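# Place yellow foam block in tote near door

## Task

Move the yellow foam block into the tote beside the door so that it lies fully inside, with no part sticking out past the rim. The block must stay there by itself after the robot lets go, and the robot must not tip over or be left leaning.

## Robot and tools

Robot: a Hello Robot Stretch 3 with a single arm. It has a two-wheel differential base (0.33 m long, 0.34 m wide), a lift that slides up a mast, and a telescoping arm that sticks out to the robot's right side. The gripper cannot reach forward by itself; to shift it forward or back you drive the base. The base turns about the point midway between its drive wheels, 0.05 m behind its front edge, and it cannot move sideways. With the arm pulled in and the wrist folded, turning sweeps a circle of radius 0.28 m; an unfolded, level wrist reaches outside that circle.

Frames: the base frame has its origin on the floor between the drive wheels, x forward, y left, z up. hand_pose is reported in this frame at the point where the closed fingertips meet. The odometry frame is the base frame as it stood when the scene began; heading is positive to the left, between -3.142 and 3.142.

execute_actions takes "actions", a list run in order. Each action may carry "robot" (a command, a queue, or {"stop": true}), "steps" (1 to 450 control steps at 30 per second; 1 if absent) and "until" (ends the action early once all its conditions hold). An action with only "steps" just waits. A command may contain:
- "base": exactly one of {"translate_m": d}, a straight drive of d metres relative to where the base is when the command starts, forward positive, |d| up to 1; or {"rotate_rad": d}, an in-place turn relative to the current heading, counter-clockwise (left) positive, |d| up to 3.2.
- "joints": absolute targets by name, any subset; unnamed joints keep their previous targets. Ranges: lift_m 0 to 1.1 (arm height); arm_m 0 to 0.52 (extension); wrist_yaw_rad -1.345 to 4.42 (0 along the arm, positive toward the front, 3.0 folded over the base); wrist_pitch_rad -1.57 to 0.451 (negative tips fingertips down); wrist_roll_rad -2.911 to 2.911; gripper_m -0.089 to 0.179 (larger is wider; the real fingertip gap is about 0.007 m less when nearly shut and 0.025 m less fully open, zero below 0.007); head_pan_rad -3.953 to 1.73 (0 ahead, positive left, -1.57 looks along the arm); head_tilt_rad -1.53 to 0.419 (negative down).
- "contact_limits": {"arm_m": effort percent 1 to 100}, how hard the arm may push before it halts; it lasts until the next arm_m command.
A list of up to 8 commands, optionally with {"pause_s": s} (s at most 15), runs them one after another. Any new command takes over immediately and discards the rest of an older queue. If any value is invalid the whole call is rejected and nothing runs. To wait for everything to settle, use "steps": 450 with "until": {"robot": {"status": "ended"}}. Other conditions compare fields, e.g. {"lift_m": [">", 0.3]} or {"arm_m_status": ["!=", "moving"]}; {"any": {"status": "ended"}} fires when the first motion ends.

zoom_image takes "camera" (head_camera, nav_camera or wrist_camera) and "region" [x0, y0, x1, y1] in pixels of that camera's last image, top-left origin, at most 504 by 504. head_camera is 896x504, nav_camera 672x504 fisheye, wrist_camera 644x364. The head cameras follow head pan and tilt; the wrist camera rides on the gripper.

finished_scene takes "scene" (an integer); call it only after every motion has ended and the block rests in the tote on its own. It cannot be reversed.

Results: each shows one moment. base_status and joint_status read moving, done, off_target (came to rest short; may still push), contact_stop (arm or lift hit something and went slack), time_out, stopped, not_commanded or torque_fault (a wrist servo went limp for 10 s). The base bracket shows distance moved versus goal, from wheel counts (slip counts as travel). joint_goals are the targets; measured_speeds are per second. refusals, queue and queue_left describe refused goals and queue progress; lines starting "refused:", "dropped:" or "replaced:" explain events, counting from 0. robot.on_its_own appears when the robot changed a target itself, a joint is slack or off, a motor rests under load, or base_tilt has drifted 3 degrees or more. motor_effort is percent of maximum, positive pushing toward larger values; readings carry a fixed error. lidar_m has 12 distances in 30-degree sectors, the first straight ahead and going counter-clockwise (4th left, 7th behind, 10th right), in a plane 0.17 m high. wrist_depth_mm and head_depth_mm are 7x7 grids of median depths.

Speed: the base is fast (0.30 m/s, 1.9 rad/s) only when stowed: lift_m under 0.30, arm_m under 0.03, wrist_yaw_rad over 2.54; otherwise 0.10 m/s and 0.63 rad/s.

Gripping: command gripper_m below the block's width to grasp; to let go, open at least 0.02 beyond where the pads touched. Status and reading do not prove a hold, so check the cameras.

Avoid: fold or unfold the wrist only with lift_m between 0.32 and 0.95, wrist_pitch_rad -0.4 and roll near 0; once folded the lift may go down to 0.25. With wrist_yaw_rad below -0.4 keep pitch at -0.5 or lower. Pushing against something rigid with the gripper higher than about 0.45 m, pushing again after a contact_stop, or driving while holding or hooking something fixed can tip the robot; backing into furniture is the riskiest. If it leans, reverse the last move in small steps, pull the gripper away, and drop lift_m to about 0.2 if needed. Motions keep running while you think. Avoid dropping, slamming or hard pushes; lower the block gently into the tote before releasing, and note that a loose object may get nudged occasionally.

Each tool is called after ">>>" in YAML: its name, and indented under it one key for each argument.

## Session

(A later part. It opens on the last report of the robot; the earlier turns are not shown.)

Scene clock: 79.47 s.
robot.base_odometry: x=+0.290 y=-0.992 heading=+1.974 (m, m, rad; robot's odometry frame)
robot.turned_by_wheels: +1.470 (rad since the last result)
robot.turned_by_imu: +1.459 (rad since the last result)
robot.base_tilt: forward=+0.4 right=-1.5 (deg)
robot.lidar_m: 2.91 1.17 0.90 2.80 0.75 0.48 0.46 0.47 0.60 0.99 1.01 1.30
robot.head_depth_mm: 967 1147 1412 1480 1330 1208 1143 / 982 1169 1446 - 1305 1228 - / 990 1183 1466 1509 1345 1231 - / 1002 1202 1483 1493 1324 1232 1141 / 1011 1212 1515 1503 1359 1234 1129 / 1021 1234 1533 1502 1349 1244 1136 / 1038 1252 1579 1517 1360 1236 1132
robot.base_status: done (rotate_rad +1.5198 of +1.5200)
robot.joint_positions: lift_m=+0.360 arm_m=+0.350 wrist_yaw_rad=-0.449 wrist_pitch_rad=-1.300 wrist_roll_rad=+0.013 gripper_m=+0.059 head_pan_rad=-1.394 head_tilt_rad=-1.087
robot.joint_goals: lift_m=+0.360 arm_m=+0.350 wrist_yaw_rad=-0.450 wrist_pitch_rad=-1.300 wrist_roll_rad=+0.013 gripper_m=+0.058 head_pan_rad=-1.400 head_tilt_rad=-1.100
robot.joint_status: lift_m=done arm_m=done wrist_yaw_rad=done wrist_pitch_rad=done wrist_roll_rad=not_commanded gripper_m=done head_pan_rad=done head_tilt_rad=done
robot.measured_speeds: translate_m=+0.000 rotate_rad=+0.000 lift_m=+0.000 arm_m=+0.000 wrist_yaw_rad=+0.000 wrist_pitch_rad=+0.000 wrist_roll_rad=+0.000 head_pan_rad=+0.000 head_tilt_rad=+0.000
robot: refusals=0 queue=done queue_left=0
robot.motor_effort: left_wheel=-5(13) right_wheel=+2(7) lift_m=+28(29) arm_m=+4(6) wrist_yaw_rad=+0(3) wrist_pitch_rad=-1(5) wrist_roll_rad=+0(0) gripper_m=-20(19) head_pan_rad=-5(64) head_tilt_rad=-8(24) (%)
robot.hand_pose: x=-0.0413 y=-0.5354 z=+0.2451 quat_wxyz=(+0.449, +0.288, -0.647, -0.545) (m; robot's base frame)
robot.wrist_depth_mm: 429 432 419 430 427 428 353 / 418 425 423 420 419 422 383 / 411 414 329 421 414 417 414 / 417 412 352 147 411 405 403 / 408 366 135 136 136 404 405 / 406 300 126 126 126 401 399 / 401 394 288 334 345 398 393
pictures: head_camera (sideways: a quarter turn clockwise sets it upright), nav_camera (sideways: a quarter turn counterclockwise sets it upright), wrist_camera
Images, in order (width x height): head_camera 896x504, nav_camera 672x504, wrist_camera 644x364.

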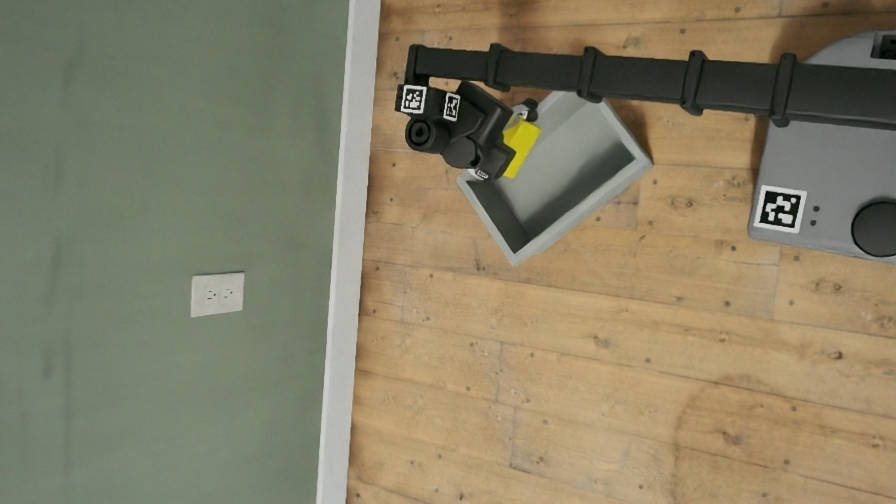

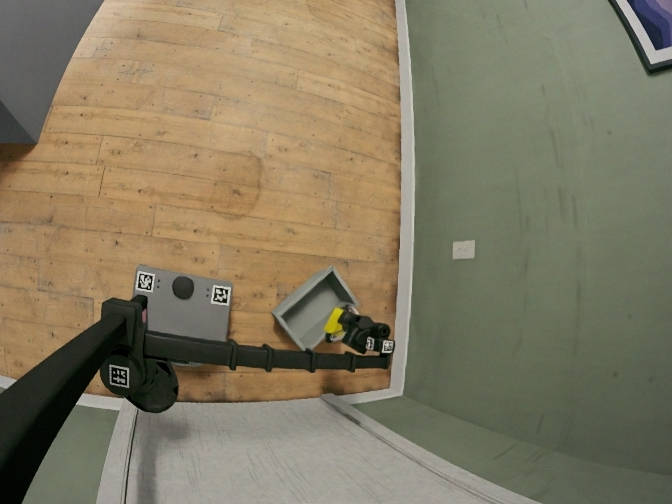

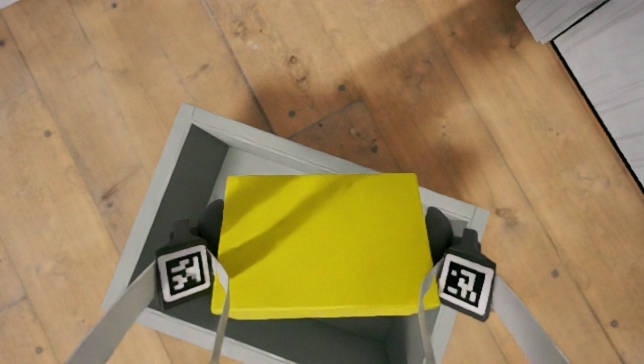

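>>> execute_actions:
  actions:
    - {"robot":[{"base":{"translate_m":0.05},"joints":{"arm_m":0.337,"wrist_yaw_rad":-0.7,"lift_m":0.32}},{"joints":{"lift_m":0.2}}],"steps":450,"until":{"robot":{"status":"ended"}}}

Scene clock: 83.20 s.
robot.base_odometry: x=+0.270 y=-0.946 heading=+1.974 (m, m, rad; robot's odometry frame)
robot.turned_by_wheels: +0.000 (rad since the last result)
robot.turned_by_imu: -0.001 (rad since the last result)
robot.base_tilt: forward=+0.5 right=-1.2 (deg)
robot.lidar_m: 2.89 1.17 0.87 1.29 0.82 0.53 0.51 0.52 0.67 0.99 1.01 1.29
robot.head_depth_mm: 969 1139 1409 1477 1309 1212 1130 / 976 1159 1422 1509 1293 1223 - / 983 1174 1457 1488 1308 1226 - / 995 1193 1498 1482 1328 1232 1145 / 1011 1208 1512 1491 1346 1235 1131 / 1022 1222 1532 1501 1352 1233 1127 / 1033 1242 1571 1500 1355 1251 1139
robot.base_status: done (translate_m +0.0500 of +0.0500)
robot.joint_positions: lift_m=+0.200 arm_m=+0.337 wrist_yaw_rad=-0.698 wrist_pitch_rad=-1.300 wrist_roll_rad=+0.013 gripper_m=+0.059 head_pan_rad=-1.394 head_tilt_rad=-1.087
robot.joint_goals: lift_m=+0.200 arm_m=+0.337 wrist_yaw_rad=-0.700 wrist_pitch_rad=-1.300 wrist_roll_rad=+0.013 gripper_m=+0.058 head_pan_rad=-1.400 head_tilt_rad=-1.100
robot.joint_status: lift_m=done arm_m=done wrist_yaw_rad=done wrist_pitch_rad=done wrist_roll_rad=not_commanded gripper_m=done head_pan_rad=done head_tilt_rad=done
robot.measured_speeds: translate_m=+0.000 rotate_rad=+0.000 lift_m=+0.000 arm_m=+0.000 wrist_yaw_rad=+0.000 wrist_pitch_rad=+0.000 wrist_roll_rad=+0.000 head_pan_rad=+0.000 head_tilt_rad=+0.000
robot: refusals=0 queue=done queue_left=0
robot.motor_effort: left_wheel=-5(7) right_wheel=+1(5) lift_m=+17(29) arm_m=-4(4) wrist_yaw_rad=-1(0) wrist_pitch_rad=+0(0) wrist_roll_rad=+0(0) gripper_m=-20(19) head_pan_rad=-4(4) head_tilt_rad=-7(8) (%)
robot.hand_pose: x=-0.0506 y=-0.5168 z=+0.0856 quat_wxyz=(+0.378, +0.206, -0.677, -0.596) (m; robot's base frame)
robot.wrist_depth_mm: 137 138 132 131 130 130 130 / 149 184 188 175 163 153 144 / 152 207 249 246 246 223 169 / 155 215 245 147 244 244 165 / 158 213 135 135 136 236 163 / 160 198 125 126 127 209 160 / 160 203 214 228 236 234 157
pictures: head_camera (sideways: a quarter turn clockwise sets it upright), nav_camera (sideways: a quarter turn counterclockwise sets it upright), wrist_camera
Images, in order (width x height): head_camera 896x504, nav_camera 672x504, wrist_camera 644x364.

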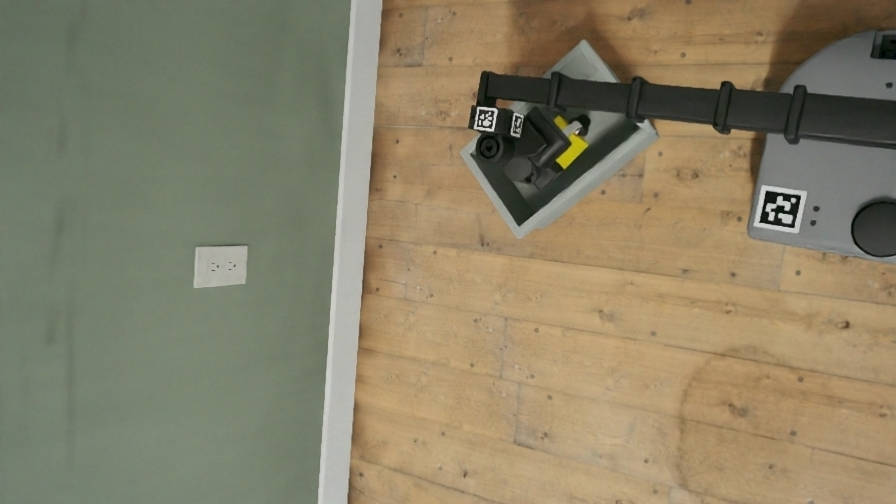

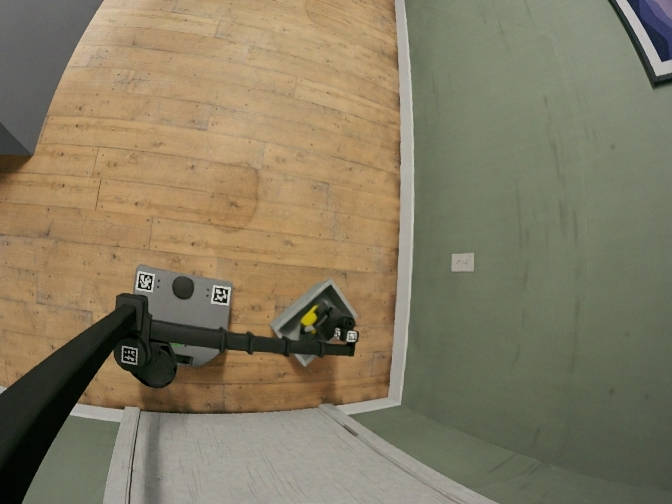

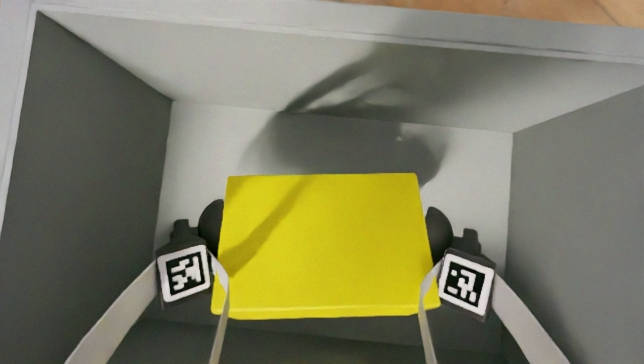

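>>> execute_actions:
  actions:
    - {"robot":[{"joints":{"lift_m":0.15}},{"joints":{"gripper_m":0.135}},{"joints":{"lift_m":0.3}}],"steps":450,"until":{"robot":{"status":"ended"}}}

Scene clock: 87.90 s.
robot.base_odometry: x=+0.270 y=-0.946 heading=+1.974 (m, m, rad; robot's odometry frame)
robot.turned_by_wheels: +0.000 (rad since the last result)
robot.turned_by_imu: -0.001 (rad since the last result)
robot.base_tilt: forward=+0.3 right=-1.4 (deg)
robot.lidar_m: 2.89 1.17 0.87 1.29 0.83 0.53 0.51 0.52 0.66 0.99 1.01 1.30
robot.head_depth_mm: 958 1140 1407 1468 1321 1215 1135 / 975 1157 1428 1516 1318 1203 - / 980 1171 1451 1515 1307 1224 - / 1000 1188 1494 1483 1332 1236 1143 / 1004 1215 1517 1493 1357 1240 1129 / 1019 1230 1541 1494 1355 1242 1140 / 1027 1245 1574 1505 1357 1242 1148
robot.base_status: done (translate_m +0.0500 of +0.0500)
robot.joint_positions: lift_m=+0.300 arm_m=+0.337 wrist_yaw_rad=-0.698 wrist_pitch_rad=-1.300 wrist_roll_rad=+0.013 gripper_m=+0.135 head_pan_rad=-1.394 head_tilt_rad=-1.087
robot.joint_goals: lift_m=+0.300 arm_m=+0.337 wrist_yaw_rad=-0.700 wrist_pitch_rad=-1.300 wrist_roll_rad=+0.013 gripper_m=+0.135 head_pan_rad=-1.400 head_tilt_rad=-1.100
robot.joint_status: lift_m=done arm_m=done wrist_yaw_rad=done wrist_pitch_rad=done wrist_roll_rad=not_commanded gripper_m=done head_pan_rad=done head_tilt_rad=done
robot.measured_speeds: translate_m=+0.000 rotate_rad=+0.000 lift_m=+0.000 arm_m=+0.000 wrist_yaw_rad=+0.000 wrist_pitch_rad=+0.000 wrist_roll_rad=+0.000 head_pan_rad=+0.000 head_tilt_rad=+0.000
robot: refusals=0 queue=done queue_left=0
robot.motor_effort: left_wheel=-5(5) right_wheel=+1(1) lift_m=+27(29) arm_m=-4(4) wrist_yaw_rad=-2(1) wrist_pitch_rad=+0(0) wrist_roll_rad=+0(0) gripper_m=+1(81) head_pan_rad=-5(4) head_tilt_rad=-8(7) (%)
robot.hand_pose: x=-0.0506 y=-0.5168 z=+0.1851 quat_wxyz=(+0.378, +0.206, -0.677, -0.596) (m; robot's base frame)
robot.wrist_depth_mm: 369 361 363 357 363 357 362 / 361 357 357 358 356 359 357 / 353 264 318 300 265 230 350 / 351 272 348 346 346 252 347 / 347 347 345 297 345 243 341 / 340 - 339 340 339 - 340 / 340 223 222 235 249 239 334
pictures: head_camera (sideways: a quarter turn clockwise sets it upright), nav_camera (sideways: a quarter turn counterclockwise sets it upright), wrist_camera
Images, in order (width x height): head_camera 896x504, nav_camera 672x504, wrist_camera 644x364.

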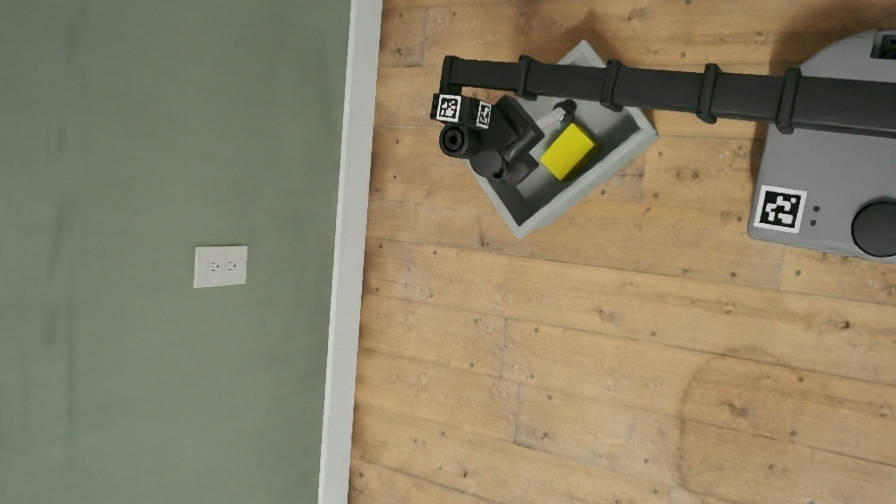

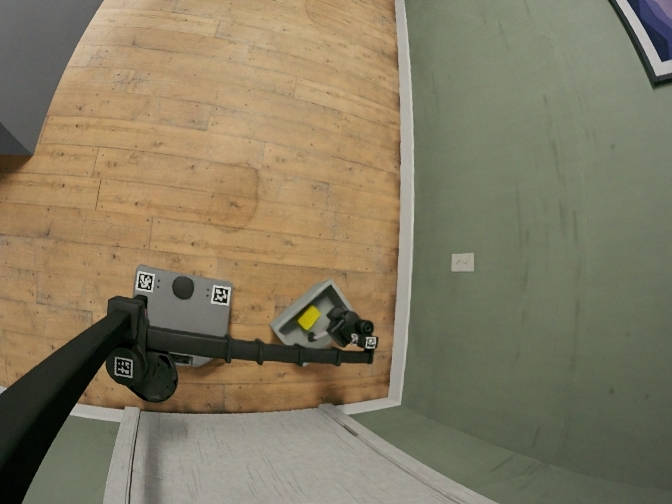

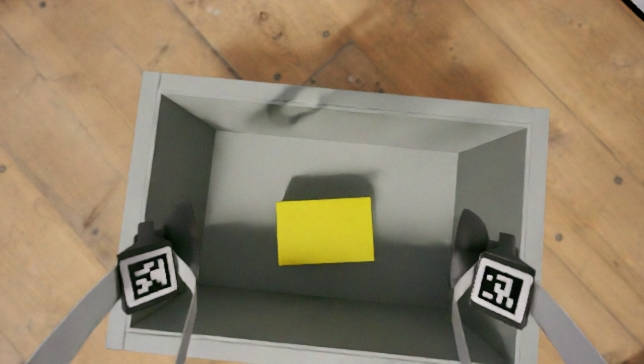

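>>> finished_scene:
  scene: 2

The scene is finished: the task was done.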